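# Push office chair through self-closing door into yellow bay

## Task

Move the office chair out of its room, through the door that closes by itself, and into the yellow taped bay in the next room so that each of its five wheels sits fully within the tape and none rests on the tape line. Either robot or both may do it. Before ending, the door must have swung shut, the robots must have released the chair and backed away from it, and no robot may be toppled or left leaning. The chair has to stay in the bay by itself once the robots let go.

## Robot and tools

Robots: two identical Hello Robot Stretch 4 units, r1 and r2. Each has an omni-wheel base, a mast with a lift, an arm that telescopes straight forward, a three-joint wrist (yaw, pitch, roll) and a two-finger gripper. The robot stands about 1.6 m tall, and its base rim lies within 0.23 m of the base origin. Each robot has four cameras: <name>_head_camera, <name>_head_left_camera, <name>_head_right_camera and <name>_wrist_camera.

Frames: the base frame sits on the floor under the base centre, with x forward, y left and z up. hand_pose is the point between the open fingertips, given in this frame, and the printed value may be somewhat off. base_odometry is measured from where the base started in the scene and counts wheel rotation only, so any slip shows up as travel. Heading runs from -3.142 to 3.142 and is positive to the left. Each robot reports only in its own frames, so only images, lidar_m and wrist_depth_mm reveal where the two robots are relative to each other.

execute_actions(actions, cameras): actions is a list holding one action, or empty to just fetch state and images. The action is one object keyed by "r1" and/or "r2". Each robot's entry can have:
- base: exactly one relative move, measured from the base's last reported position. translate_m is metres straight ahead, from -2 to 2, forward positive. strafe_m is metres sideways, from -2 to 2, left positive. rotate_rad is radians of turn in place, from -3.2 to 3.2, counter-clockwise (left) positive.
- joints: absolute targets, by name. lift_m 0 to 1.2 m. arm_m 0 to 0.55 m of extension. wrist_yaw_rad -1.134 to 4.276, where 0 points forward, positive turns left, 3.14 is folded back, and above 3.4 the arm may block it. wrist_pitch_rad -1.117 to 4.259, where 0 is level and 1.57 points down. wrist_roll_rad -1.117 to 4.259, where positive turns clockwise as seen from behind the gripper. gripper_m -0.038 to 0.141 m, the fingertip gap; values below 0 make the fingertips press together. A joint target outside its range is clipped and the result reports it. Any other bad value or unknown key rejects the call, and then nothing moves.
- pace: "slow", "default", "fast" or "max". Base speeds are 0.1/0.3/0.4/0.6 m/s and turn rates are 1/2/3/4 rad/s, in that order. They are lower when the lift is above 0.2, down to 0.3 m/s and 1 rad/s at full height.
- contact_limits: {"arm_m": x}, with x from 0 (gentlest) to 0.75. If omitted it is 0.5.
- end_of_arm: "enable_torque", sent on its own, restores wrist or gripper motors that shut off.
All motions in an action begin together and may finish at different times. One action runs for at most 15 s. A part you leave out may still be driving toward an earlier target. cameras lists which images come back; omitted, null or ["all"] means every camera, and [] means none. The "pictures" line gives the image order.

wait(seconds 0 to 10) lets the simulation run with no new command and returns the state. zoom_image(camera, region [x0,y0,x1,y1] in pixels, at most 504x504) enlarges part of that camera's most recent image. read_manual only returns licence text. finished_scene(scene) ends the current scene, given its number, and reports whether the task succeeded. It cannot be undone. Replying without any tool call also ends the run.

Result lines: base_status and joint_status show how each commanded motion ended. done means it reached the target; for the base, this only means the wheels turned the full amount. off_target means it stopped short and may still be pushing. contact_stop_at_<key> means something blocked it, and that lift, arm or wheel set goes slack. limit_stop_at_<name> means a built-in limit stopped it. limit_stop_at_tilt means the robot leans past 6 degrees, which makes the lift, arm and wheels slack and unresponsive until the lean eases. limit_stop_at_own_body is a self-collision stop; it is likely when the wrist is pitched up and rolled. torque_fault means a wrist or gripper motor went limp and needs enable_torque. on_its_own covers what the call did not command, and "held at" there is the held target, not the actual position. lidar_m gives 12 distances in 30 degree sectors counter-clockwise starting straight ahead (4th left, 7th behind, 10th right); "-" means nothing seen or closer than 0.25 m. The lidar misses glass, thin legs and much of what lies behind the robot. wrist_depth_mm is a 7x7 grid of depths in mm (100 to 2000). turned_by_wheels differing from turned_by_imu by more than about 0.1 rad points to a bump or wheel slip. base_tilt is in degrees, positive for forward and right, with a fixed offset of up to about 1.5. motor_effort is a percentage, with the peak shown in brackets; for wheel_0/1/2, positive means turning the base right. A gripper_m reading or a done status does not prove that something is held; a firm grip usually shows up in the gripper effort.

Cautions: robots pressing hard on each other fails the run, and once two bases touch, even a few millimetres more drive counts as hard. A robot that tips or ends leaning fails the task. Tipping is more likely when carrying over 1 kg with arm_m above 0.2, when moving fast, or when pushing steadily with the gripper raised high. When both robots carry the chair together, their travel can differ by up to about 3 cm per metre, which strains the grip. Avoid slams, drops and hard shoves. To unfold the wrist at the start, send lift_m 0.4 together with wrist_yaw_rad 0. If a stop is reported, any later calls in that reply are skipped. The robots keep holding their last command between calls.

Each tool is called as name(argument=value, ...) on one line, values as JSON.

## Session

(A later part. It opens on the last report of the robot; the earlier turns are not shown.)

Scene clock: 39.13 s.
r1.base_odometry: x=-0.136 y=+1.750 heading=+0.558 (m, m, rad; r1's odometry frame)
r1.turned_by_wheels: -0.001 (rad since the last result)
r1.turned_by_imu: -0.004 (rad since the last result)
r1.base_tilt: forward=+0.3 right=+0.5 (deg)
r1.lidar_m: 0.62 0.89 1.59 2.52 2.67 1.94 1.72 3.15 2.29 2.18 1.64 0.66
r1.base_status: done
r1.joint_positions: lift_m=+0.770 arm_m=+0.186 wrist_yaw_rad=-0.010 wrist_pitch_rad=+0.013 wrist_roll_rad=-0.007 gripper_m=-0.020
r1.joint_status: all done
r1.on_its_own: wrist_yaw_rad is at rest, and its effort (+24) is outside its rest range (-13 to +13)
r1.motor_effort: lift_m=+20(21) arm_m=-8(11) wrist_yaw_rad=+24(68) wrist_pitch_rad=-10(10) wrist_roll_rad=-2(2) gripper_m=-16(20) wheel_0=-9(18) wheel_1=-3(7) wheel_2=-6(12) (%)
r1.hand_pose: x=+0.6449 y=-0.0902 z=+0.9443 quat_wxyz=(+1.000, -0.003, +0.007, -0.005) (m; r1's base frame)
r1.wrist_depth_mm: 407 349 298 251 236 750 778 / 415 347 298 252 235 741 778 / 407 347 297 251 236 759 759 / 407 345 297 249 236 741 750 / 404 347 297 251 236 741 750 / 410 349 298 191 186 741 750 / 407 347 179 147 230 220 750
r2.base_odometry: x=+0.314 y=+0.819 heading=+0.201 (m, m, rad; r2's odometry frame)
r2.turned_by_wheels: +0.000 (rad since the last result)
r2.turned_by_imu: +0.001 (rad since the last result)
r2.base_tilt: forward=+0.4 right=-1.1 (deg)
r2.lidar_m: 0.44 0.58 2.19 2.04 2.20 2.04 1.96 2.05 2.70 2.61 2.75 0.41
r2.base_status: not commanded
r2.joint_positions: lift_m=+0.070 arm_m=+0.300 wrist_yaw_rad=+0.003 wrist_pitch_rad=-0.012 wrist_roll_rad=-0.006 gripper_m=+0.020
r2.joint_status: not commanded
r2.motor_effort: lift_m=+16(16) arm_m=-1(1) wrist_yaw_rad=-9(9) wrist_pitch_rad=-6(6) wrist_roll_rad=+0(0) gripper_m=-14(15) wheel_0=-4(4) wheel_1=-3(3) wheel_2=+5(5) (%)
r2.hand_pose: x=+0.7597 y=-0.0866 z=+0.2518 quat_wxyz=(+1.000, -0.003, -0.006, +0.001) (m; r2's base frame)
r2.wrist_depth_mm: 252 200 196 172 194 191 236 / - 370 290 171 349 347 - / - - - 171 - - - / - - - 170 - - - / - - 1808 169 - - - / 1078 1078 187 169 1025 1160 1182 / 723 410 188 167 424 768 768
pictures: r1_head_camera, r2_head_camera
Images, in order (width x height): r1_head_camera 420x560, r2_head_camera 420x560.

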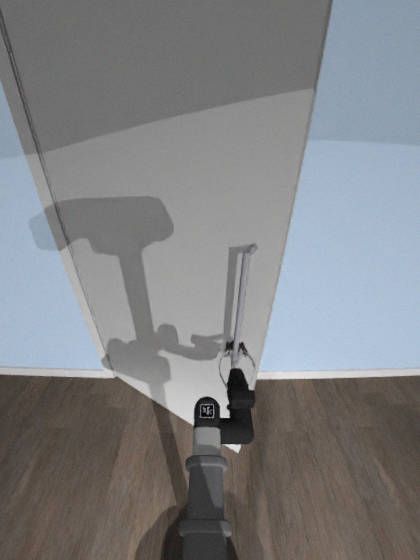

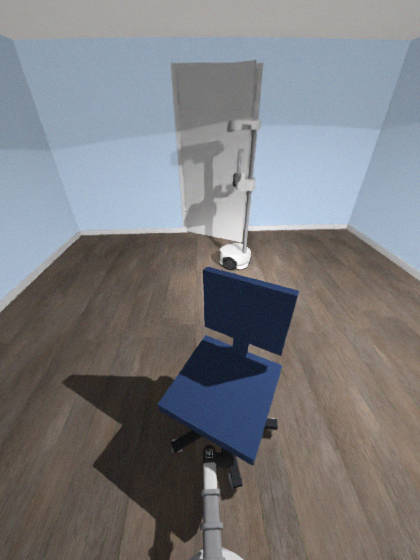

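execute_actions(actions=[{"r1":{"base":{"strafe_m":0.063},"joints":{"arm_m":0.145,"wrist_yaw_rad":-0.12},"pace":"slow"}}], cameras=[])

execute_actions(actions=[{"r1":{"base":{"strafe_m":0.07},"joints":{"arm_m":0.116,"wrist_yaw_rad":-0.24},"pace":"slow"}}], cameras=[])

execute_actions(actions=[{"r1":{"base":{"strafe_m":0.084},"joints":{"arm_m":0.082,"wrist_yaw_rad":-0.36},"pace":"slow"}}], cameras=["r1_head_camera"])

Scene clock: 41.77 s.
r1.base_odometry: x=-0.170 y=+1.803 heading=+0.557 (m, m, rad; r1's odometry frame)
r1.turned_by_wheels: -0.001 (rad since the last result)
r1.turned_by_imu: -0.001 (rad since the last result)
r1.base_tilt: forward=+0.1 right=+0.7 (deg)
r1.lidar_m: 0.55 0.87 1.58 2.49 2.59 2.14 1.66 3.26 2.37 2.26 1.62 0.57
r1.base_status: done
r1.joint_positions: lift_m=+0.770 arm_m=+0.146 wrist_yaw_rad=-0.126 wrist_pitch_rad=+0.014 wrist_roll_rad=-0.007 gripper_m=-0.020
r1.joint_status: all done
r1.on_its_own: wrist_yaw_rad is at rest, and its effort (+17) is outside its rest range (-13 to +13)
r1.motor_effort: lift_m=+21(21) arm_m=-8(14) wrist_yaw_rad=+17(54) wrist_pitch_rad=-12(13) wrist_roll_rad=+2(0) gripper_m=-16(22) wheel_0=-6(10) wheel_1=-1(8) wheel_2=-1(11) (%)
r1.hand_pose: x=+0.5926 y=-0.1229 z=+0.9442 quat_wxyz=(+0.998, -0.003, +0.007, -0.063) (m; r1's base frame)
r1.wrist_depth_mm: 377 330 289 246 233 891 917 / 379 329 287 247 234 878 917 / 382 327 289 246 233 866 904 / 377 329 287 246 234 854 904 / 379 327 289 247 234 854 891 / 377 327 289 188 188 866 891 / 375 329 229 183 228 842 878
r2.base_odometry: x=+0.314 y=+0.819 heading=+0.201 (m, m, rad; r2's odometry frame)
r2.turned_by_wheels: +0.000 (rad since the last result)
r2.turned_by_imu: +0.001 (rad since the last result)
r2.base_tilt: forward=+0.5 right=-1.1 (deg)
r2.lidar_m: 0.44 0.60 2.18 2.06 2.18 2.05 1.95 2.06 2.71 2.61 2.70 0.41
r2.base_status: not commanded
r2.joint_positions: lift_m=+0.070 arm_m=+0.300 wrist_yaw_rad=+0.003 wrist_pitch_rad=-0.012 wrist_roll_rad=-0.006 gripper_m=+0.020
r2.joint_status: not commanded
r2.motor_effort: lift_m=+16(16) arm_m=-1(1) wrist_yaw_rad=-8(9) wrist_pitch_rad=-6(6) wrist_roll_rad=+0(1) gripper_m=-15(15) wheel_0=-3(3) wheel_1=-3(3) wheel_2=+5(4) (%)
r2.hand_pose: x=+0.7597 y=-0.0866 z=+0.2518 quat_wxyz=(+1.000, -0.003, -0.006, +0.001) (m; r2's base frame)
r2.wrist_depth_mm: 251 200 196 172 193 191 237 / - 366 294 172 351 343 - / - - - 171 - - - / - - - 170 - - - / - - 1863 169 - - - / 1060 1098 187 169 1025 1160 1205 / 723 415 187 167 424 759 759
pictures: none
No camera images: the call's "cameras" was empty. Leave "cameras" out to get every camera's image.

Scene clock: 43.60 s.
r1.base_odometry: x=-0.207 y=+1.863 heading=+0.556 (m, m, rad; r1's odometry frame)
r1.turned_by_wheels: -0.001 (rad since the last result)
r1.turned_by_imu: -0.001 (rad since the last result)
r1.base_tilt: forward=+0.1 right=+0.6 (deg)
r1.lidar_m: 0.55 0.91 1.59 2.42 2.50 3.43 1.69 3.35 2.44 2.32 1.61 0.51
r1.base_status: done
r1.joint_positions: lift_m=+0.770 arm_m=+0.117 wrist_yaw_rad=-0.246 wrist_pitch_rad=+0.013 wrist_roll_rad=-0.007 gripper_m=-0.020
r1.joint_status: all done
r1.on_its_own: wrist_yaw_rad is at rest, and its effort (+17) is outside its rest range (-13 to +13)
r1.motor_effort: lift_m=+21(21) arm_m=-8(15) wrist_yaw_rad=+17(72) wrist_pitch_rad=-10(13) wrist_roll_rad=+2(1) gripper_m=-17(21) wheel_0=-6(7) wheel_1=+0(8) wheel_2=-2(14) (%)
r1.hand_pose: x=+0.5469 y=-0.1550 z=+0.9444 quat_wxyz=(+0.992, -0.003, +0.007, -0.123) (m; r1's base frame)
r1.wrist_depth_mm: 349 314 281 244 231 1025 1118 / 351 312 279 244 232 1025 1118 / 349 310 276 243 234 1008 1098 / 347 310 277 242 230 991 1098 / 347 309 276 241 232 976 1078 / 347 310 278 186 223 991 1060 / 345 309 179 178 227 991 1060
r2.base_odometry: x=+0.314 y=+0.819 heading=+0.201 (m, m, rad; r2's odometry frame)
r2.turned_by_wheels: +0.000 (rad since the last result)
r2.turned_by_imu: +0.001 (rad since the last result)
r2.base_tilt: forward=+0.5 right=-1.1 (deg)
r2.lidar_m: 0.43 0.59 2.20 2.05 2.19 2.02 1.94 2.06 2.72 2.62 2.70 0.42
r2.base_status: not commanded
r2.joint_positions: lift_m=+0.070 arm_m=+0.300 wrist_yaw_rad=+0.003 wrist_pitch_rad=-0.012 wrist_roll_rad=-0.006 gripper_m=+0.020
r2.joint_status: not commanded
r2.motor_effort: lift_m=+16(16) arm_m=+0(1) wrist_yaw_rad=-9(10) wrist_pitch_rad=-6(6) wrist_roll_rad=+0(1) gripper_m=-15(15) wheel_0=-3(4) wheel_1=-3(3) wheel_2=+4(5) (%)
r2.hand_pose: x=+0.7597 y=-0.0866 z=+0.2518 quat_wxyz=(+1.000, -0.003, -0.006, +0.001) (m; r2's base frame)
r2.wrist_depth_mm: 251 200 196 171 193 192 236 / - 368 291 171 349 345 - / - - - 171 - - - / - - - 171 - - - / - - 1863 170 - - - / 1078 1078 187 168 1025 1160 1160 / 715 415 188 167 427 759 778
pictures: none
No camera images: the call's "cameras" was empty. Leave "cameras" out to get every camera's image.

Scene clock: 45.60 s.
r1.base_odometry: x=-0.251 y=+1.934 heading=+0.555 (m, m, rad; r1's odometry frame)
r1.turned_by_wheels: -0.001 (rad since the last result)
r1.turned_by_imu: -0.001 (rad since the last result)
r1.base_tilt: forward=+0.2 right=+0.5 (deg)
r1.lidar_m: 0.59 0.97 1.63 2.33 2.41 3.29 1.68 3.47 2.52 2.37 1.60 0.46
r1.base_status: done
r1.joint_positions: lift_m=+0.770 arm_m=+0.083 wrist_yaw_rad=-0.371 wrist_pitch_rad=+0.012 wrist_roll_rad=-0.007 gripper_m=-0.020
r1.joint_status: all done
r1.on_its_own: wrist_yaw_rad is at rest, and its effort (+29) is outside its rest range (-13 to +13)
r1.motor_effort: lift_m=+21(21) arm_m=-7(13) wrist_yaw_rad=+29(59) wrist_pitch_rad=-7(11) wrist_roll_rad=+1(1) gripper_m=-15(19) wheel_0=-7(7) wheel_1=+0(7) wheel_2=-4(10) (%)
r1.hand_pose: x=+0.4913 y=-0.1861 z=+0.9445 quat_wxyz=(+0.983, -0.002, +0.007, -0.184) (m; r1's base frame)
r1.wrist_depth_mm: 336 304 277 247 236 1281 1499 / 334 303 277 248 236 1255 1430 / 332 301 274 246 236 1229 1430 / 332 301 273 245 235 1229 1397 / 330 301 273 245 235 1205 1366 / 330 301 274 185 186 1182 1397 / 329 301 174 169 231 1205 1366
r2.base_odometry: x=+0.314 y=+0.819 heading=+0.201 (m, m, rad; r2's odometry frame)
r2.turned_by_wheels: +0.000 (rad since the last result)
r2.turned_by_imu: +0.001 (rad since the last result)
r2.base_tilt: forward=+0.5 right=-1.2 (deg)
r2.lidar_m: 0.43 0.59 2.16 2.08 2.19 2.05 1.94 2.05 2.71 2.59 2.72 0.42
r2.base_status: not commanded
r2.joint_positions: lift_m=+0.070 arm_m=+0.300 wrist_yaw_rad=+0.003 wrist_pitch_rad=-0.012 wrist_roll_rad=-0.006 gripper_m=+0.020
r2.joint_status: not commanded
r2.motor_effort: lift_m=+16(16) arm_m=-1(1) wrist_yaw_rad=-9(8) wrist_pitch_rad=-7(7) wrist_roll_rad=+1(0) gripper_m=-14(13) wheel_0=-4(4) wheel_1=-3(3) wheel_2=+4(5) (%)
r2.hand_pose: x=+0.7597 y=-0.0866 z=+0.2518 quat_wxyz=(+1.000, -0.003, -0.006, +0.001) (m; r2's base frame)
r2.wrist_depth_mm: 252 200 196 172 193 191 236 / - 368 291 171 349 345 - / - - - 171 - - - / - - - 171 - - - / - - 1808 170 - - - / 1098 1078 187 170 1025 1138 1182 / 715 413 189 167 424 750 759
pictures: r1_head_camera
Images, in order (width x height): r1_head_camera 420x560.

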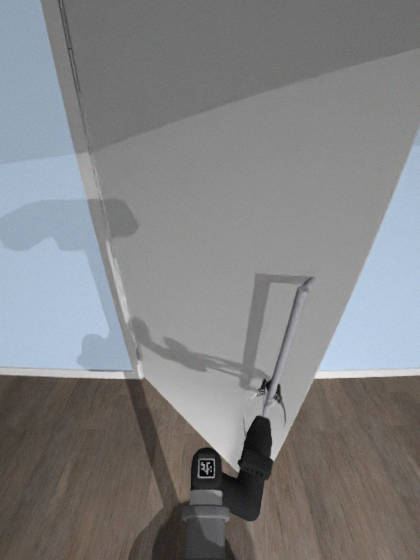

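execute_actions(actions=[{"r1":{"base":{"strafe_m":0.085},"joints":{"arm_m":0.05,"wrist_yaw_rad":-0.48},"pace":"slow"}}], cameras=[])

execute_actions(actions=[{"r1":{"base":{"strafe_m":0.087},"joints":{"arm_m":0.028,"wrist_yaw_rad":-0.6},"pace":"slow"}}], cameras=[])

execute_actions(actions=[{"r1":{"base":{"strafe_m":0.09},"joints":{"arm_m":0.015,"wrist_yaw_rad":-0.72},"pace":"slow"}}], cameras=[])

execute_actions(actions=[{"r1":{"base":{"strafe_m":0.09},"joints":{"arm_m":0.01,"wrist_yaw_rad":-0.84},"pace":"slow"}}], cameras=["r1_head_camera"])

Scene clock: 49.37 s.
r1.base_odometry: x=-0.296 y=+2.006 heading=+0.554 (m, m, rad; r1's odometry frame)
r1.turned_by_wheels: -0.001 (rad since the last result)
r1.turned_by_imu: -0.002 (rad since the last result)
r1.base_tilt: forward=+0.1 right=+0.7 (deg)
r1.lidar_m: 0.56 1.04 1.62 2.24 2.35 3.17 1.65 3.62 2.60 2.50 1.63 0.42
r1.base_status: done
r1.joint_positions: lift_m=+0.770 arm_m=+0.051 wrist_yaw_rad=-0.492 wrist_pitch_rad=+0.012 wrist_roll_rad=-0.007 gripper_m=-0.020
r1.joint_status: all done
r1.on_its_own: wrist_yaw_rad is at rest, and its effort (+33) is outside its rest range (-13 to +13)
r1.motor_effort: lift_m=+21(21) arm_m=-7(13) wrist_yaw_rad=+33(48) wrist_pitch_rad=-8(9) wrist_roll_rad=+2(2) gripper_m=-16(19) wheel_0=-7(6) wheel_1=-1(10) wheel_2=-4(7) (%)
r1.hand_pose: x=+0.4352 y=-0.2133 z=+0.9446 quat_wxyz=(+0.970, -0.002, +0.007, -0.243) (m; r1's base frame)
r1.wrist_depth_mm: 325 298 276 248 237 1576 1921 / 322 297 274 247 236 1576 1983 / 320 297 273 247 237 1499 1983 / 320 294 272 247 237 1499 1863 / 319 293 270 246 236 1464 1808 / 319 293 272 185 188 1464 1808 / 317 294 173 179 232 1464 1808
r2.base_odometry: x=+0.314 y=+0.819 heading=+0.201 (m, m, rad; r2's odometry frame)
r2.turned_by_wheels: +0.000 (rad since the last result)
r2.turned_by_imu: +0.001 (rad since the last result)
r2.base_tilt: forward=+0.5 right=-1.2 (deg)
r2.lidar_m: 0.44 0.59 2.18 2.04 2.18 2.04 1.95 2.03 2.74 2.62 2.74 0.42
r2.base_status: not commanded
r2.joint_positions: lift_m=+0.070 arm_m=+0.300 wrist_yaw_rad=+0.003 wrist_pitch_rad=-0.012 wrist_roll_rad=-0.006 gripper_m=+0.020
r2.joint_status: not commanded
r2.motor_effort: lift_m=+16(16) arm_m=-1(1) wrist_yaw_rad=-9(10) wrist_pitch_rad=-6(6) wrist_roll_rad=+1(1) gripper_m=-15(15) wheel_0=-3(4) wheel_1=-3(3) wheel_2=+4(5) (%)
r2.hand_pose: x=+0.7597 y=-0.0866 z=+0.2518 quat_wxyz=(+1.000, -0.003, -0.006, +0.001) (m; r2's base frame)
r2.wrist_depth_mm: 251 200 196 171 193 193 235 / - 368 291 172 349 347 - / - - - 171 - - - / - - - 170 - - - / - - 1863 169 - - - / 1060 1078 187 169 1042 1182 1229 / 723 410 188 168 427 759 768
pictures: none
No camera images: the call's "cameras" was empty. Leave "cameras" out to get every camera's image.

Scene clock: 51.40 s.
r1.base_odometry: x=-0.341 y=+2.080 heading=+0.553 (m, m, rad; r1's odometry frame)
r1.turned_by_wheels: -0.001 (rad since the last result)
r1.turned_by_imu: -0.001 (rad since the last result)
r1.base_tilt: forward=+0.0 right=+0.8 (deg)
r1.lidar_m: 0.55 1.16 1.57 2.17 2.25 3.09 1.67 3.71 2.70 2.58 0.49 0.41
r1.base_status: done
r1.joint_positions: lift_m=+0.770 arm_m=+0.029 wrist_yaw_rad=-0.613 wrist_pitch_rad=+0.012 wrist_roll_rad=-0.007 gripper_m=-0.020
r1.joint_status: all done
r1.on_its_own: wrist_yaw_rad is at rest, and its effort (+37) is outside its rest range (-13 to +13)
r1.motor_effort: lift_m=+21(21) arm_m=-6(15) wrist_yaw_rad=+37(53) wrist_pitch_rad=-11(9) wrist_roll_rad=+4(0) gripper_m=-14(19) wheel_0=-9(9) wheel_1=+1(6) wheel_2=-5(9) (%)
r1.hand_pose: x=+0.3856 y=-0.2375 z=+0.9445 quat_wxyz=(+0.953, -0.001, +0.007, -0.302) (m; r1's base frame)
r1.wrist_depth_mm: 312 293 271 247 240 - - / 310 289 268 248 239 - - / 309 289 268 246 239 - - / 307 286 268 247 238 1921 - / 307 286 267 245 236 1921 - / 307 285 265 182 187 1863 - / 304 286 171 178 235 1921 -
r2.base_odometry: x=+0.314 y=+0.819 heading=+0.201 (m, m, rad; r2's odometry frame)
r2.turned_by_wheels: +0.000 (rad since the last result)
r2.turned_by_imu: +0.001 (rad since the last result)
r2.base_tilt: forward=+0.5 right=-1.2 (deg)
r2.lidar_m: 0.43 0.56 2.16 2.07 2.20 2.04 1.95 2.06 2.73 2.62 2.70 0.42
r2.base_status: not commanded
r2.joint_positions: lift_m=+0.070 arm_m=+0.300 wrist_yaw_rad=+0.003 wrist_pitch_rad=-0.012 wrist_roll_rad=-0.006 gripper_m=+0.020
r2.joint_status: not commanded
r2.motor_effort: lift_m=+16(16) arm_m=-1(1) wrist_yaw_rad=-9(9) wrist_pitch_rad=-6(6) wrist_roll_rad=+0(1) gripper_m=-14(14) wheel_0=-4(4) wheel_1=-3(3) wheel_2=+5(5) (%)
r2.hand_pose: x=+0.7597 y=-0.0866 z=+0.2518 quat_wxyz=(+1.000, -0.003, -0.006, +0.001) (m; r2's base frame)
r2.wrist_depth_mm: 251 200 196 171 193 192 236 / - 368 291 171 349 347 - / - - - 171 - - - / - - - 170 - - - / - - 1921 170 - - - / 1078 1078 187 169 1025 1138 1182 / 715 413 187 167 424 750 759
pictures: none
No camera images: the call's "cameras" was empty. Leave "cameras" out to get every camera's image.

Scene clock: 53.43 s.
r1.base_odometry: x=-0.389 y=+2.156 heading=+0.552 (m, m, rad; r1's odometry frame)
r1.turned_by_wheels: -0.001 (rad since the last result)
r1.turned_by_imu: -0.002 (rad since the last result)
r1.base_tilt: forward=+0.1 right=+0.6 (deg)
r1.lidar_m: 0.57 1.16 1.56 2.06 2.15 2.94 1.68 3.88 2.78 2.68 0.41 0.36
r1.base_status: done
r1.joint_positions: lift_m=+0.770 arm_m=+0.016 wrist_yaw_rad=-0.736 wrist_pitch_rad=+0.012 wrist_roll_rad=-0.007 gripper_m=-0.020
r1.joint_status: all done
r1.on_its_own: wrist_yaw_rad is at rest, and its effort (+45) is outside its rest range (-13 to +13)
r1.motor_effort: lift_m=+21(21) arm_m=-6(12) wrist_yaw_rad=+45(43) wrist_pitch_rad=-8(9) wrist_roll_rad=+3(2) gripper_m=-15(20) wheel_0=-8(12) wheel_1=+1(6) wheel_2=-7(7) (%)
r1.hand_pose: x=+0.3421 y=-0.2584 z=+0.9445 quat_wxyz=(+0.933, -0.001, +0.007, -0.360) (m; r1's base frame)
r1.wrist_depth_mm: 301 285 266 249 240 - - / 298 283 266 246 239 - - / 298 281 265 244 239 - - / 294 278 265 244 238 - - / 296 279 263 244 236 - - / 296 278 263 185 186 - - / 293 278 169 151 234 229 -
r2.base_odometry: x=+0.314 y=+0.819 heading=+0.201 (m, m, rad; r2's odometry frame)
r2.turned_by_wheels: +0.000 (rad since the last result)
r2.turned_by_imu: +0.001 (rad since the last result)
r2.base_tilt: forward=+0.5 right=-1.1 (deg)
r2.lidar_m: 0.44 0.57 2.16 2.07 2.19 2.05 1.93 2.02 2.73 2.61 2.72 0.42
r2.base_status: not commanded
r2.joint_positions: lift_m=+0.070 arm_m=+0.300 wrist_yaw_rad=+0.003 wrist_pitch_rad=-0.012 wrist_roll_rad=-0.006 gripper_m=+0.020
r2.joint_status: not commanded
r2.motor_effort: lift_m=+16(16) arm_m=+0(0) wrist_yaw_rad=-10(9) wrist_pitch_rad=-6(7) wrist_roll_rad=+0(0) gripper_m=-15(13) wheel_0=-4(3) wheel_1=-3(3) wheel_2=+4(5) (%)
r2.hand_pose: x=+0.7597 y=-0.0866 z=+0.2518 quat_wxyz=(+1.000, -0.003, -0.006, +0.001) (m; r2's base frame)
r2.wrist_depth_mm: 251 200 196 171 193 192 236 / - 366 291 171 349 345 - / - - - 172 - - - / - - - 170 - - - / - - 1863 170 - - - / 1098 1078 187 169 1042 1205 1182 / 732 413 189 167 424 750 768
pictures: none
No camera images: the call's "cameras" was empty. Leave "cameras" out to get every camera's image.

Scene clock: 55.47 s.
r1.base_odometry: x=-0.436 y=+2.232 heading=+0.551 (m, m, rad; r1's odometry frame)
r1.turned_by_wheels: -0.001 (rad since the last result)
r1.turned_by_imu: -0.002 (rad since the last result)
r1.base_tilt: forward=+0.2 right=+0.8 (deg)
r1.lidar_m: 0.57 1.17 1.58 1.98 2.02 2.77 1.68 1.90 2.87 2.75 0.34 0.32
r1.base_status: done
r1.joint_positions: lift_m=+0.770 arm_m=+0.011 wrist_yaw_rad=-0.856 wrist_pitch_rad=+0.013 wrist_roll_rad=-0.007 gripper_m=-0.020
r1.joint_status: all done
r1.on_its_own: wrist_yaw_rad is at rest, and its effort (+47) is outside its rest range (-13 to +13)
r1.motor_effort: lift_m=+21(21) arm_m=-5(11) wrist_yaw_rad=+47(46) wrist_pitch_rad=-10(10) wrist_roll_rad=-1(0) gripper_m=-13(18) wheel_0=-6(7) wheel_1=+0(7) wheel_2=-9(8) (%)
r1.hand_pose: x=+0.3048 y=-0.2752 z=+0.9444 quat_wxyz=(+0.910, +0.000, +0.007, -0.415) (m; r1's base frame)
r1.wrist_depth_mm: 286 276 260 243 237 - - / 286 273 259 243 237 - - / 287 271 257 241 236 - - / 283 271 257 246 234 - - / 282 270 254 246 234 - - / 283 270 256 186 186 - - / 279 268 170 150 232 227 -
r2.base_odometry: x=+0.314 y=+0.819 heading=+0.201 (m, m, rad; r2's odometry frame)
r2.turned_by_wheels: +0.000 (rad since the last result)
r2.turned_by_imu: +0.001 (rad since the last result)
r2.base_tilt: forward=+0.4 right=-1.2 (deg)
r2.lidar_m: 0.43 0.60 2.20 2.07 2.20 2.05 1.95 2.06 2.74 2.60 2.72 0.42
r2.base_status: not commanded
r2.joint_positions: lift_m=+0.070 arm_m=+0.300 wrist_yaw_rad=+0.003 wrist_pitch_rad=-0.012 wrist_roll_rad=-0.006 gripper_m=+0.020
r2.joint_status: not commanded
r2.motor_effort: lift_m=+16(16) arm_m=-1(0) wrist_yaw_rad=-9(8) wrist_pitch_rad=-6(5) wrist_roll_rad=+1(0) gripper_m=-16(16) wheel_0=-3(3) wheel_1=-3(3) wheel_2=+5(5) (%)
r2.hand_pose: x=+0.7597 y=-0.0866 z=+0.2518 quat_wxyz=(+1.000, -0.003, -0.006, +0.001) (m; r2's base frame)
r2.wrist_depth_mm: 252 200 196 172 193 193 236 / - 368 291 172 349 343 - / - - - 170 - - - / - - - 170 - - - / - - 1863 169 - - - / 1078 1078 186 169 1025 1182 1205 / 732 415 188 167 421 759 759
pictures: r1_head_camera
Images, in order (width x height): r1_head_camera 420x560.

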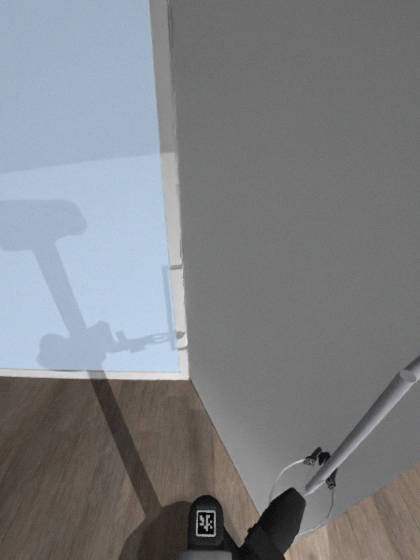

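execute_actions(actions=[{"r1":{"base":{"strafe_m":0.1},"joints":{"arm_m":0.0,"wrist_yaw_rad":-0.97},"pace":"slow"}}], cameras=[])

execute_actions(actions=[{"r1":{"base":{"strafe_m":0.11},"joints":{"wrist_yaw_rad":-1.1},"pace":"slow"}}], cameras=[])

execute_actions(actions=[{"r1":{"base":{"translate_m":-0.03},"pace":"slow"}}], cameras=[])

execute_actions(actions=[{"r1":{"base":{"strafe_m":0.13},"pace":"slow"}}], cameras=["r1_head_right_camera","r2_head_camera"])

Scene clock: 57.93 s.
r1.base_odometry: x=-0.488 y=+2.317 heading=+0.550 (m, m, rad; r1's odometry frame)
r1.turned_by_wheels: -0.001 (rad since the last result)
r1.turned_by_imu: -0.002 (rad since the last result)
r1.base_tilt: forward=+0.1 right=+0.6 (deg)
r1.lidar_m: 0.64 1.15 1.57 1.88 1.95 2.64 1.70 1.79 2.97 2.87 0.31 0.42
r1.base_status: done
r1.joint_positions: lift_m=+0.770 arm_m=+0.002 wrist_yaw_rad=-0.984 wrist_pitch_rad=+0.013 wrist_roll_rad=-0.007 gripper_m=-0.020
r1.joint_status: all done
joint sent to its limit — the command would take r1.arm_m past its lower limit, so that joint was sent only as far as its limit.
r1.on_its_own: wrist_yaw_rad is at rest, and its effort (+36) is outside its rest range (-13 to +13)
r1.motor_effort: lift_m=+21(21) arm_m=-6(12) wrist_yaw_rad=+36(42) wrist_pitch_rad=-10(10) wrist_roll_rad=+1(1) gripper_m=-15(19) wheel_0=-5(10) wheel_1=+1(5) wheel_2=-6(7) (%)
r1.hand_pose: x=+0.2599 y=-0.2886 z=+0.9444 quat_wxyz=(+0.881, +0.000, +0.007, -0.472) (m; r1's base frame)
r1.wrist_depth_mm: 287 276 263 249 243 - - / 287 273 264 248 242 - - / 283 272 262 247 242 - - / 283 271 259 246 240 - - / 282 270 258 246 240 - - / 281 271 257 182 187 - - / 279 268 171 177 236 1921 -
r2.base_odometry: x=+0.314 y=+0.819 heading=+0.201 (m, m, rad; r2's odometry frame)
r2.turned_by_wheels: +0.000 (rad since the last result)
r2.turned_by_imu: +0.001 (rad since the last result)
r2.base_tilt: forward=+0.5 right=-1.1 (deg)
r2.lidar_m: 0.43 0.57 2.17 2.02 2.19 2.04 1.95 2.03 2.73 2.60 2.72 0.39
r2.base_status: not commanded
r2.joint_positions: lift_m=+0.070 arm_m=+0.300 wrist_yaw_rad=+0.003 wrist_pitch_rad=-0.012 wrist_roll_rad=-0.006 gripper_m=+0.020
r2.joint_status: not commanded
r2.motor_effort: lift_m=+16(16) arm_m=-1(0) wrist_yaw_rad=-9(9) wrist_pitch_rad=-6(6) wrist_roll_rad=+0(1) gripper_m=-14(14) wheel_0=-3(3) wheel_1=-4(3) wheel_2=+4(5) (%)
r2.hand_pose: x=+0.7597 y=-0.0866 z=+0.2518 quat_wxyz=(+1.000, -0.003, -0.006, +0.001) (m; r2's base frame)
r2.wrist_depth_mm: 252 200 196 171 193 192 236 / - 370 290 171 351 347 - / - - - 171 - - - / - - - 170 - - - / - - 1921 169 - - - / 1060 1078 187 170 1042 1160 1182 / 715 410 188 167 421 750 768
pictures: none
No camera images: the call's "cameras" was empty. Leave "cameras" out to get every camera's image.

Scene clock: 60.17 s.
r1.base_odometry: x=-0.546 y=+2.411 heading=+0.550 (m, m, rad; r1's odometry frame)
r1.turned_by_wheels: +0.000 (rad since the last result)
r1.turned_by_imu: -0.001 (rad since the last result)
r1.base_tilt: forward=+0.0 right=+0.5 (deg)
r1.lidar_m: 0.73 1.15 1.56 1.76 1.81 2.48 1.70 1.78 3.09 2.97 0.30 0.40
r1.base_status: done
r1.joint_positions: lift_m=+0.770 arm_m=+0.002 wrist_yaw_rad=-1.109 wrist_pitch_rad=+0.013 wrist_roll_rad=-0.007 gripper_m=-0.020
r1.joint_status: all done
r1.on_its_own: wrist_yaw_rad is at rest, and its effort (+21) is outside its rest range (-13 to +13)
r1.motor_effort: lift_m=+21(21) arm_m=-6(6) wrist_yaw_rad=+21(43) wrist_pitch_rad=-8(11) wrist_roll_rad=+2(1) gripper_m=-16(20) wheel_0=-4(7) wheel_1=+2(7) wheel_2=-4(5) (%)
r1.hand_pose: x=+0.2234 y=-0.2972 z=+0.9445 quat_wxyz=(+0.850, +0.000, +0.007, -0.526) (m; r1's base frame)
r1.wrist_depth_mm: 286 274 263 249 246 - - / 286 274 263 247 245 - - / 283 272 260 248 242 - - / 282 272 259 245 240 - - / 281 268 258 246 240 - - / 279 270 258 185 236 - - / 279 267 173 168 236 - -
r2.base_odometry: x=+0.314 y=+0.819 heading=+0.201 (m, m, rad; r2's odometry frame)
r2.turned_by_wheels: +0.000 (rad since the last result)
r2.turned_by_imu: +0.001 (rad since the last result)
r2.base_tilt: forward=+0.5 right=-1.2 (deg)
r2.lidar_m: 0.43 0.59 2.22 2.05 2.19 2.02 1.94 2.04 2.71 2.60 2.72 0.40
r2.base_status: not commanded
r2.joint_positions: lift_m=+0.070 arm_m=+0.300 wrist_yaw_rad=+0.003 wrist_pitch_rad=-0.012 wrist_roll_rad=-0.006 gripper_m=+0.020
r2.joint_status: not commanded
r2.motor_effort: lift_m=+16(16) arm_m=+0(1) wrist_yaw_rad=-9(10) wrist_pitch_rad=-7(6) wrist_roll_rad=+0(0) gripper_m=-14(15) wheel_0=-4(4) wheel_1=-3(4) wheel_2=+4(5) (%)
r2.hand_pose: x=+0.7597 y=-0.0866 z=+0.2518 quat_wxyz=(+1.000, -0.003, -0.006, +0.001) (m; r2's base frame)
r2.wrist_depth_mm: 252 200 196 172 193 191 236 / - 366 293 171 349 347 - / - - - 171 - - - / - - - 170 - - - / - - 1808 169 - - - / 1078 1078 187 169 1042 1160 1182 / 723 415 187 167 427 750 768
pictures: none
No camera images: the call's "cameras" was empty. Leave "cameras" out to get every camera's image.

Scene clock: 61.53 s.
r1.base_odometry: x=-0.571 y=+2.395 heading=+0.551 (m, m, rad; r1's odometry frame)
r1.turned_by_wheels: +0.001 (rad since the last result)
r1.turned_by_imu: +0.001 (rad since the last result)
r1.base_tilt: forward=+0.2 right=+0.5 (deg)
r1.lidar_m: 0.77 1.19 1.62 1.74 1.82 2.51 1.66 1.75 3.11 2.98 0.34 0.41
r1.base_status: done
r1.joint_positions: lift_m=+0.770 arm_m=+0.002 wrist_yaw_rad=-1.082 wrist_pitch_rad=+0.013 wrist_roll_rad=-0.007 gripper_m=-0.020
r1.joint_status: not commanded
r1.on_its_own: wrist_yaw_rad is at rest, and its effort (-52) is outside its rest range (-13 to +13)
r1.motor_effort: lift_m=+21(21) arm_m=-6(6) wrist_yaw_rad=-52(54) wrist_pitch_rad=-10(10) wrist_roll_rad=+1(2) gripper_m=-17(19) wheel_0=-2(7) wheel_1=+0(1) wheel_2=+8(8) (%)
r1.hand_pose: x=+0.2311 y=-0.2958 z=+0.9445 quat_wxyz=(+0.857, +0.000, +0.007, -0.515) (m; r1's base frame)
r1.wrist_depth_mm: 294 277 263 247 242 - - / 296 278 260 245 239 - - / 293 274 260 244 239 - - / 291 274 262 243 238 - - / 289 274 259 241 237 - - / 287 274 256 185 233 - - / 289 272 252 179 170 - -
r2.base_odometry: x=+0.314 y=+0.819 heading=+0.201 (m, m, rad; r2's odometry frame)
r2.turned_by_wheels: +0.000 (rad since the last result)
r2.turned_by_imu: +0.000 (rad since the last result)
r2.base_tilt: forward=+0.5 right=-1.2 (deg)
r2.lidar_m: 0.44 0.59 2.19 2.06 2.17 2.05 1.95 2.05 2.73 2.61 2.71 0.40
r2.base_status: not commanded
r2.joint_positions: lift_m=+0.070 arm_m=+0.300 wrist_yaw_rad=+0.003 wrist_pitch_rad=-0.012 wrist_roll_rad=-0.006 gripper_m=+0.020
r2.joint_status: not commanded
r2.motor_effort: lift_m=+16(16) arm_m=+0(1) wrist_yaw_rad=-10(9) wrist_pitch_rad=-7(7) wrist_roll_rad=+0(1) gripper_m=-15(15) wheel_0=-3(4) wheel_1=-3(3) wheel_2=+4(5) (%)
r2.hand_pose: x=+0.7597 y=-0.0866 z=+0.2518 quat_wxyz=(+1.000, -0.003, -0.006, +0.001) (m; r2's base frame)
r2.wrist_depth_mm: 252 200 197 172 193 191 236 / - 366 293 171 351 347 - / - - - 171 - - - / - - - 170 - - - / - - 1808 170 - - - / 1060 1098 187 169 1042 1182 1182 / 707 413 188 167 424 741 768
pictures: none
No camera images: the call's "cameras" was empty. Leave "cameras" out to get every camera's image.

Scene clock: 63.97 s.
r1.base_odometry: x=-0.639 y=+2.506 heading=+0.550 (m, m, rad; r1's odometry frame)
r1.turned_by_wheels: +0.000 (rad since the last result)
r1.turned_by_imu: -0.001 (rad since the last result)
r1.base_tilt: forward=+0.1 right=+0.4 (deg)
r1.lidar_m: 0.94 1.18 1.62 1.63 1.70 2.32 1.77 1.70 3.26 3.11 0.32 0.42
r1.base_status: done
r1.joint_positions: lift_m=+0.770 arm_m=+0.002 wrist_yaw_rad=-1.101 wrist_pitch_rad=+0.012 wrist_roll_rad=-0.007 gripper_m=-0.019
r1.joint_status: not commanded
r1.motor_effort: lift_m=+21(21) arm_m=-6(6) wrist_yaw_rad=+2(53) wrist_pitch_rad=-9(10) wrist_roll_rad=+2(1) gripper_m=-18(18) wheel_0=-3(7) wheel_1=+1(10) wheel_2=-1(6) (%)
r1.hand_pose: x=+0.2256 y=-0.2968 z=+0.9445 quat_wxyz=(+0.852, +0.000, +0.007, -0.523) (m; r1's base frame)
r1.wrist_depth_mm: 327 301 272 244 237 - - / 329 300 272 244 234 - - / 325 297 271 243 234 - - / 325 296 273 243 233 - - / 325 294 272 242 232 - - / 324 296 268 186 224 - - / 320 294 178 180 229 - -
r2.base_odometry: x=+0.314 y=+0.819 heading=+0.201 (m, m, rad; r2's odometry frame)
r2.turned_by_wheels: +0.000 (rad since the last result)
r2.turned_by_imu: +0.001 (rad since the last result)
r2.base_tilt: forward=+0.5 right=-1.2 (deg)
r2.lidar_m: 0.41 0.58 2.21 2.07 2.20 2.02 1.94 2.05 2.73 2.62 2.71 0.41
r2.base_status: not commanded
r2.joint_positions: lift_m=+0.070 arm_m=+0.300 wrist_yaw_rad=+0.003 wrist_pitch_rad=-0.012 wrist_roll_rad=-0.006 gripper_m=+0.020
r2.joint_status: not commanded
r2.motor_effort: lift_m=+16(17) arm_m=-1(1) wrist_yaw_rad=-9(9) wrist_pitch_rad=-6(6) wrist_roll_rad=+1(0) gripper_m=-15(14) wheel_0=-3(3) wheel_1=-3(3) wheel_2=+5(5) (%)
r2.hand_pose: x=+0.7597 y=-0.0866 z=+0.2518 quat_wxyz=(+1.000, -0.003, -0.006, +0.001) (m; r2's base frame)
r2.wrist_depth_mm: 252 200 197 172 193 191 237 / - 368 291 171 349 345 - / - - - 171 - - - / - - - 170 - - - / - 1921 1863 169 - - - / 1060 1078 187 169 1025 1160 1205 / 715 415 189 167 430 750 778
pictures: r1_head_right_camera, r2_head_camera
Images, in order (width x height): r1_head_right_camera 420x672, r2_head_camera 420x560.

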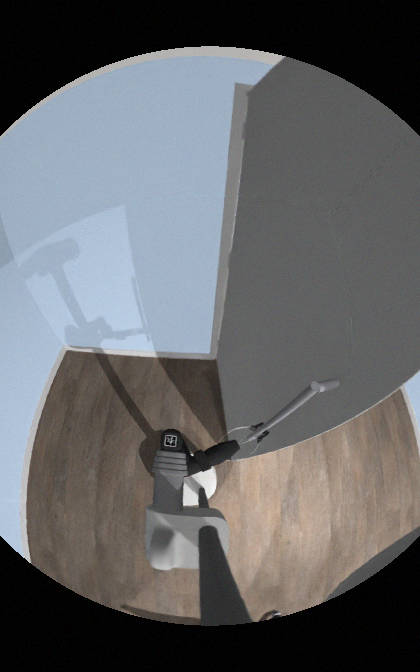

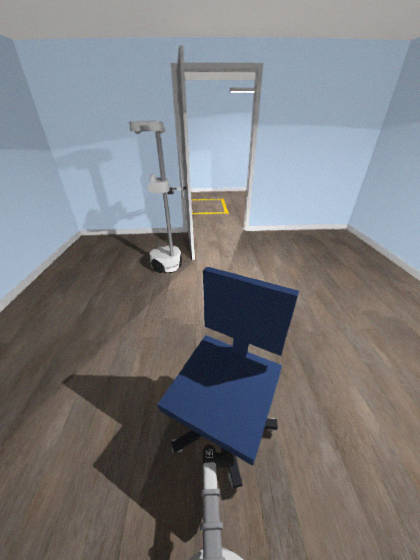

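execute_actions(actions=[{"r1":{"base":{"strafe_m":0.16},"pace":"slow"},"r2":{"base":{"translate_m":1.2}}}], cameras=["r2_head_camera"])

Scene clock: 69.70 s.
r1.base_odometry: x=-0.723 y=+2.642 heading=+0.550 (m, m, rad; r1's odometry frame)
r1.turned_by_wheels: +0.000 (rad since the last result)
r1.turned_by_imu: -0.002 (rad since the last result)
r1.base_tilt: forward=+0.2 right=+0.6 (deg)
r1.lidar_m: 1.14 1.20 1.57 1.45 1.54 2.09 - 0.83 0.82 3.25 0.32 0.48
r1.base_status: done
r1.joint_positions: lift_m=+0.770 arm_m=+0.002 wrist_yaw_rad=-1.096 wrist_pitch_rad=+0.012 wrist_roll_rad=-0.007 gripper_m=-0.019
r1.joint_status: not commanded
r1.motor_effort: lift_m=+20(21) arm_m=-6(6) wrist_yaw_rad=-13(16) wrist_pitch_rad=-9(8) wrist_roll_rad=+0(1) gripper_m=-18(18) wheel_0=-4(8) wheel_1=+2(7) wheel_2=+0(1) (%)
r1.hand_pose: x=+0.2271 y=-0.2965 z=+0.9445 quat_wxyz=(+0.854, +0.000, +0.007, -0.521) (m; r1's base frame)
r1.wrist_depth_mm: 410 342 293 240 224 - - / 415 343 290 240 224 - - / 413 342 290 239 225 - - / 410 340 290 239 225 - - / 407 342 287 239 224 - - / 410 342 289 185 216 - - / 407 343 179 179 215 - -
r2.base_odometry: x=+1.489 y=+1.059 heading=+0.203 (m, m, rad; r2's odometry frame)
r2.turned_by_wheels: +0.001 (rad since the last result)
r2.turned_by_imu: +0.006 (rad since the last result)
r2.base_tilt: forward=+0.4 right=-1.1 (deg)
r2.lidar_m: 0.37 0.56 2.18 2.10 2.21 3.00 3.21 3.29 2.73 2.61 2.74 0.34
r2.base_status: done
r2.joint_positions: lift_m=+0.070 arm_m=+0.299 wrist_yaw_rad=+0.004 wrist_pitch_rad=-0.012 wrist_roll_rad=-0.006 gripper_m=+0.020
r2.joint_status: not commanded
r2.motor_effort: lift_m=+16(16) arm_m=+7(11) wrist_yaw_rad=-12(42) wrist_pitch_rad=-6(7) wrist_roll_rad=+0(0) gripper_m=-8(14) wheel_0=+8(13) wheel_1=+2(10) wheel_2=+3(24) (%)
r2.hand_pose: x=+0.7584 y=-0.0864 z=+0.2517 quat_wxyz=(+1.000, -0.003, -0.006, +0.002) (m; r2's base frame)
r2.wrist_depth_mm: 255 237 178 118 196 196 239 / - 1118 307 118 355 - - / - - 1205 118 - - - / - - 1229 118 - - - / 866 1808 134 118 - - - / 878 1060 131 118 1025 1138 1182 / 707 627 129 117 186 741 759
pictures: r2_head_camera
Images, in order (width x height): r2_head_camera 420x560.

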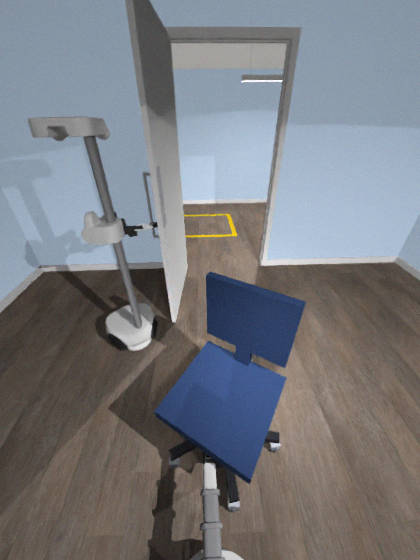

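Needs about 0.13 m right.

execute_actions(actions=[{"r2":{"base":{"strafe_m":-0.14},"pace":"slow"}}], cameras=[])

execute_actions(actions=[{"r2":{"base":{"translate_m":1.1}}}], cameras=["r2_head_camera"])

Scene clock: 72.50 s.
r1.base_odometry: x=-0.723 y=+2.642 heading=+0.550 (m, m, rad; r1's odometry frame)
r1.turned_by_wheels: +0.000 (rad since the last result)
r1.turned_by_imu: -0.001 (rad since the last result)
r1.base_tilt: forward=+0.2 right=+0.5 (deg)
r1.lidar_m: 1.12 1.17 1.54 1.46 1.54 2.09 - 0.91 0.86 3.26 0.31 0.45
r1.base_status: not commanded
r1.joint_positions: lift_m=+0.770 arm_m=+0.002 wrist_yaw_rad=-1.096 wrist_pitch_rad=+0.012 wrist_roll_rad=-0.007 gripper_m=-0.019
r1.joint_status: not commanded
r1.motor_effort: lift_m=+21(21) arm_m=-6(6) wrist_yaw_rad=-13(11) wrist_pitch_rad=-9(10) wrist_roll_rad=+0(1) gripper_m=-17(16) wheel_0=-4(3) wheel_1=+2(2) wheel_2=+0(0) (%)
r1.hand_pose: x=+0.2271 y=-0.2965 z=+0.9445 quat_wxyz=(+0.854, +0.000, +0.007, -0.521) (m; r1's base frame)
r1.wrist_depth_mm: 410 345 293 239 224 - - / 410 342 293 240 224 - - / 413 343 287 239 224 - - / 410 342 289 239 225 - - / 410 340 289 239 224 - - / 413 343 289 184 217 - - / 407 342 179 178 216 - -
r2.base_odometry: x=+1.518 y=+0.922 heading=+0.205 (m, m, rad; r2's odometry frame)
r2.turned_by_wheels: +0.002 (rad since the last result)
r2.turned_by_imu: +0.007 (rad since the last result)
r2.base_tilt: forward=+0.5 right=-1.2 (deg)
r2.lidar_m: 0.42 0.51 2.32 2.25 2.35 3.24 3.18 3.32 2.58 2.49 2.59 0.41
r2.base_status: done
r2.joint_positions: lift_m=+0.070 arm_m=+0.299 wrist_yaw_rad=+0.014 wrist_pitch_rad=-0.011 wrist_roll_rad=-0.006 gripper_m=+0.020
r2.joint_status: not commanded
r2.on_its_own: wrist_yaw_rad is at rest, and its effort (-42) is outside its rest range (-13 to +13)
r2.motor_effort: lift_m=+17(17) arm_m=+3(7) wrist_yaw_rad=-42(55) wrist_pitch_rad=-7(9) wrist_roll_rad=+0(1) gripper_m=-8(11) wheel_0=+13(20) wheel_1=+5(5) wheel_2=+11(11) (%)
r2.hand_pose: x=+0.7600 y=-0.0833 z=+0.2516 quat_wxyz=(+1.000, -0.003, -0.006, +0.007) (m; r2's base frame)
r2.wrist_depth_mm: 253 202 177 130 195 195 237 / - 370 247 130 355 351 - / - 1308 143 130 - - - / - 1281 141 130 - - - / 1025 1336 140 129 - - - / 991 1060 139 129 1025 1160 1182 / 715 163 137 127 421 759 768
pictures: none
No camera images: the call's "cameras" was empty. Leave "cameras" out to get every camera's image.

Scene clock: 77.67 s.
r1.base_odometry: x=-0.723 y=+2.642 heading=+0.550 (m, m, rad; r1's odometry frame)
r1.turned_by_wheels: +0.000 (rad since the last result)
r1.turned_by_imu: -0.001 (rad since the last result)
r1.base_tilt: forward=+0.2 right=+0.5 (deg)
r1.lidar_m: 1.13 1.17 1.54 1.47 1.54 2.11 - 4.73 0.65 0.63 0.31 0.44
r1.base_status: not commanded
r1.joint_positions: lift_m=+0.770 arm_m=+0.002 wrist_yaw_rad=-1.096 wrist_pitch_rad=+0.012 wrist_roll_rad=-0.007 gripper_m=-0.019
r1.joint_status: not commanded
r1.motor_effort: lift_m=+20(21) arm_m=-6(6) wrist_yaw_rad=-13(14) wrist_pitch_rad=-10(9) wrist_roll_rad=+1(3) gripper_m=-16(18) wheel_0=-3(4) wheel_1=+1(2) wheel_2=+0(1) (%)
r1.hand_pose: x=+0.2271 y=-0.2965 z=+0.9445 quat_wxyz=(+0.854, +0.000, +0.007, -0.521) (m; r1's base frame)
r1.wrist_depth_mm: 410 345 291 241 224 - - / 413 340 291 241 224 - - / 413 342 289 240 225 - - / 407 340 289 239 225 - - / 407 342 289 240 224 917 - / 410 342 287 185 217 891 - / 404 342 179 178 216 - -
r2.base_odometry: x=+2.595 y=+1.145 heading=+0.204 (m, m, rad; r2's odometry frame)
r2.turned_by_wheels: -0.001 (rad since the last result)
r2.turned_by_imu: -0.009 (rad since the last result)
r2.base_tilt: forward=+0.4 right=-1.2 (deg)
r2.lidar_m: 0.40 0.42 0.63 0.76 2.33 3.21 - 3.53 2.60 2.46 2.17 0.44
r2.base_status: done
r2.joint_positions: lift_m=+0.070 arm_m=+0.299 wrist_yaw_rad=-0.008 wrist_pitch_rad=-0.012 wrist_roll_rad=-0.006 gripper_m=+0.020
r2.joint_status: not commanded
r2.on_its_own: wrist_yaw_rad is at rest, and its effort (+22) is outside its rest range (-13 to +13)
r2.motor_effort: lift_m=+16(17) arm_m=+4(4) wrist_yaw_rad=+22(53) wrist_pitch_rad=-4(7) wrist_roll_rad=+0(1) gripper_m=-6(9) wheel_0=-3(16) wheel_1=+0(9) wheel_2=-6(19) (%)
r2.hand_pose: x=+0.7579 y=-0.0897 z=+0.2518 quat_wxyz=(+1.000, -0.003, -0.006, -0.004) (m; r2's base frame)
r2.wrist_depth_mm: 253 202 187 120 183 194 238 / 683 976 334 120 325 349 1060 / 750 - - 120 - 1078 1042 / 741 - - 120 - 1078 1060 / 759 1808 1863 120 1983 1078 1060 / 750 976 185 119 189 1042 1042 / 691 627 178 118 181 699 759
pictures: r2_head_camera
Images, in order (width x height): r2_head_camera 420x560.

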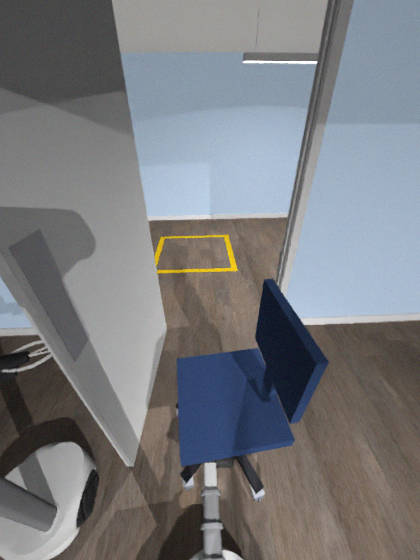

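execute_actions(actions=[{"r2":{"base":{"translate_m":2.0}}}], cameras=["r2_head_camera"])

execute_actions(actions=[{"r1":{"joints":{"gripper_m":0.06}},"r2":{"base":{"strafe_m":0.3},"pace":"slow"}}], cameras=["r2_head_camera","r1_head_right_camera"])

Scene clock: 86.13 s.
r1.base_odometry: x=-0.723 y=+2.642 heading=+0.550 (m, m, rad; r1's odometry frame)
r1.turned_by_wheels: +0.000 (rad since the last result)
r1.turned_by_imu: -0.002 (rad since the last result)
r1.base_tilt: forward=+0.3 right=+0.5 (deg)
r1.lidar_m: 1.11 1.19 1.53 1.48 1.54 2.09 - 4.73 3.44 3.23 0.29 0.47
r1.base_status: not commanded
r1.joint_positions: lift_m=+0.770 arm_m=+0.002 wrist_yaw_rad=-1.096 wrist_pitch_rad=+0.012 wrist_roll_rad=-0.007 gripper_m=-0.019
r1.joint_status: not commanded
r1.motor_effort: lift_m=+21(21) arm_m=-6(6) wrist_yaw_rad=-13(14) wrist_pitch_rad=-11(8) wrist_roll_rad=-1(1) gripper_m=-17(18) wheel_0=-4(4) wheel_1=+2(1) wheel_2=-1(1) (%)
r1.hand_pose: x=+0.2271 y=-0.2965 z=+0.9445 quat_wxyz=(+0.854, +0.000, +0.007, -0.521) (m; r1's base frame)
r1.wrist_depth_mm: 410 345 291 241 224 - - / 413 342 287 240 225 - - / 410 342 289 239 224 - - / 410 340 287 240 224 - - / 407 340 290 239 225 - - / 410 342 287 184 217 - - / 410 342 179 179 216 - -
r2.base_odometry: x=+4.554 y=+1.549 heading=+0.204 (m, m, rad; r2's odometry frame)
r2.turned_by_wheels: -0.001 (rad since the last result)
r2.turned_by_imu: -0.011 (rad since the last result)
r2.base_tilt: forward=+0.4 right=-1.1 (deg)
r2.lidar_m: 0.33 0.66 2.35 1.31 0.45 0.52 - 3.56 0.67 1.20 2.58 0.41
r2.base_status: done
r2.joint_positions: lift_m=+0.070 arm_m=+0.299 wrist_yaw_rad=-0.008 wrist_pitch_rad=-0.012 wrist_roll_rad=-0.006 gripper_m=+0.020
r2.joint_status: not commanded
r2.on_its_own: wrist_yaw_rad is at rest, and its effort (+24) is outside its rest range (-13 to +13)
r2.motor_effort: lift_m=+17(17) arm_m=+4(4) wrist_yaw_rad=+24(33) wrist_pitch_rad=-5(5) wrist_roll_rad=+1(1) gripper_m=-8(7) wheel_0=-2(4) wheel_1=+0(4) wheel_2=-4(15) (%)
r2.hand_pose: x=+0.7579 y=-0.0899 z=+0.2518 quat_wxyz=(+1.000, -0.003, -0.006, -0.004) (m; r2's base frame)
r2.wrist_depth_mm: 253 249 187 120 183 195 238 / 1921 1921 334 120 322 - - / 1863 1983 1983 120 - - - / 1921 1983 1983 120 - - - / 1921 1863 1921 120 1921 - - / 1078 1078 186 120 187 1160 1205 / 723 627 184 118 182 699 759
pictures: r2_head_camera
Images, in order (width x height): r2_head_camera 420x560.

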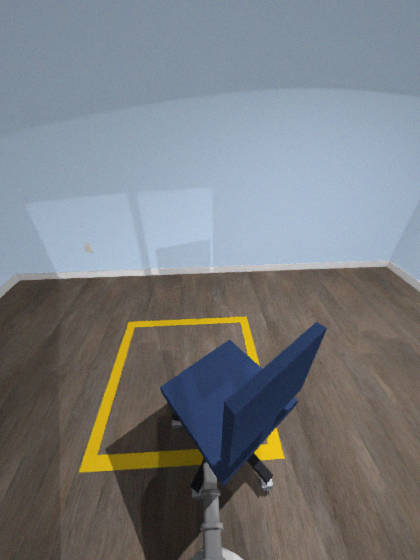

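Scene clock: 90.27 s.
r1.base_odometry: x=-0.723 y=+2.643 heading=+0.550 (m, m, rad; r1's odometry frame)
r1.turned_by_wheels: +0.000 (rad since the last result)
r1.turned_by_imu: -0.001 (rad since the last result)
r1.base_tilt: forward=+0.1 right=+0.6 (deg)
r1.lidar_m: 1.13 1.20 1.56 1.49 1.53 2.08 - 4.73 3.41 3.26 1.63 1.18
r1.base_status: not commanded
r1.joint_positions: lift_m=+0.770 arm_m=+0.002 wrist_yaw_rad=-1.100 wrist_pitch_rad=+0.012 wrist_roll_rad=-0.007 gripper_m=+0.060
r1.joint_status: all done
r1.motor_effort: lift_m=+21(21) arm_m=-6(6) wrist_yaw_rad=+1(13) wrist_pitch_rad=-7(9) wrist_roll_rad=+1(2) gripper_m=-2(17) wheel_0=-3(4) wheel_1=+2(2) wheel_2=+0(0) (%)
r1.hand_pose: x=+0.2258 y=-0.2968 z=+0.9445 quat_wxyz=(+0.852, +0.000, +0.007, -0.523) (m; r1's base frame)
r1.wrist_depth_mm: 1008 1255 1756 - - - - / 976 1205 1756 - - - - / 976 1229 1618 - - - - / 976 1255 1708 - - - - / 976 1182 1661 - - - - / 960 1182 214 - 197 - - / 946 1118 1537 147 - - -
r2.base_odometry: x=+4.494 y=+1.842 heading=+0.202 (m, m, rad; r2's odometry frame)
r2.turned_by_wheels: -0.002 (rad since the last result)
r2.turned_by_imu: -0.008 (rad since the last result)
r2.base_tilt: forward=+0.5 right=-1.1 (deg)
r2.lidar_m: 0.36 2.52 2.05 1.37 0.43 0.32 0.34 0.38 0.54 1.22 2.87 0.45
r2.base_status: done
r2.joint_positions: lift_m=+0.070 arm_m=+0.300 wrist_yaw_rad=-0.011 wrist_pitch_rad=-0.012 wrist_roll_rad=-0.006 gripper_m=+0.020
r2.joint_status: not commanded
r2.on_its_own: wrist_yaw_rad is at rest, and its effort (+31) is outside its rest range (-13 to +13)
r2.motor_effort: lift_m=+16(16) arm_m=+2(4) wrist_yaw_rad=+31(54) wrist_pitch_rad=-5(8) wrist_roll_rad=+0(0) gripper_m=-11(11) wheel_0=-16(24) wheel_1=-5(6) wheel_2=-4(11) (%)
r2.hand_pose: x=+0.7580 y=-0.0906 z=+0.2518 quat_wxyz=(+1.000, -0.003, -0.006, -0.006) (m; r2's base frame)
r2.wrist_depth_mm: 237 200 197 164 181 191 236 / 1863 1921 362 164 286 343 - / 1863 1921 1983 163 - - - / 1863 1863 1983 163 - - - / 1863 1863 1863 162 - - - / 1098 1098 917 161 219 1160 1205 / 707 676 640 156 647 715 778
pictures: r1_head_right_camera, r2_head_camera
Images, in order (width x height): r1_head_right_camera 420x672, r2_head_camera 420x560.

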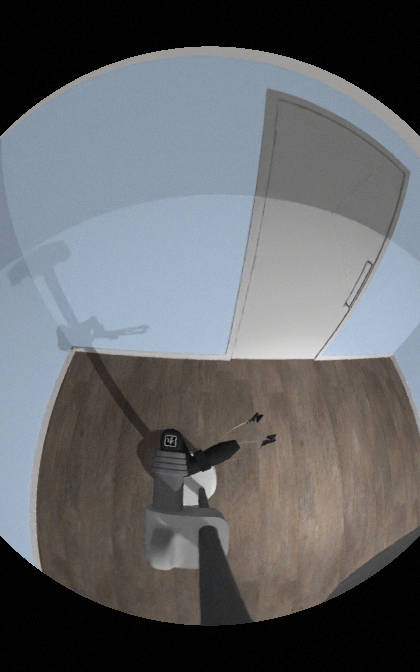

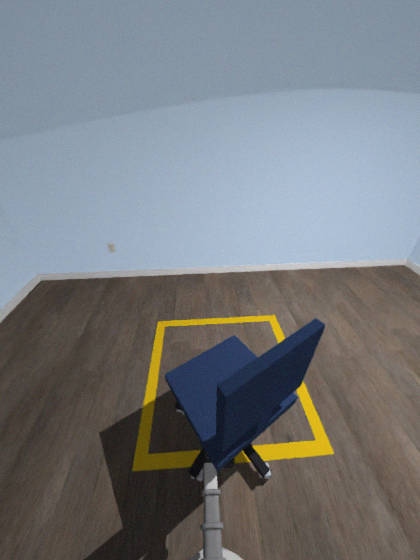

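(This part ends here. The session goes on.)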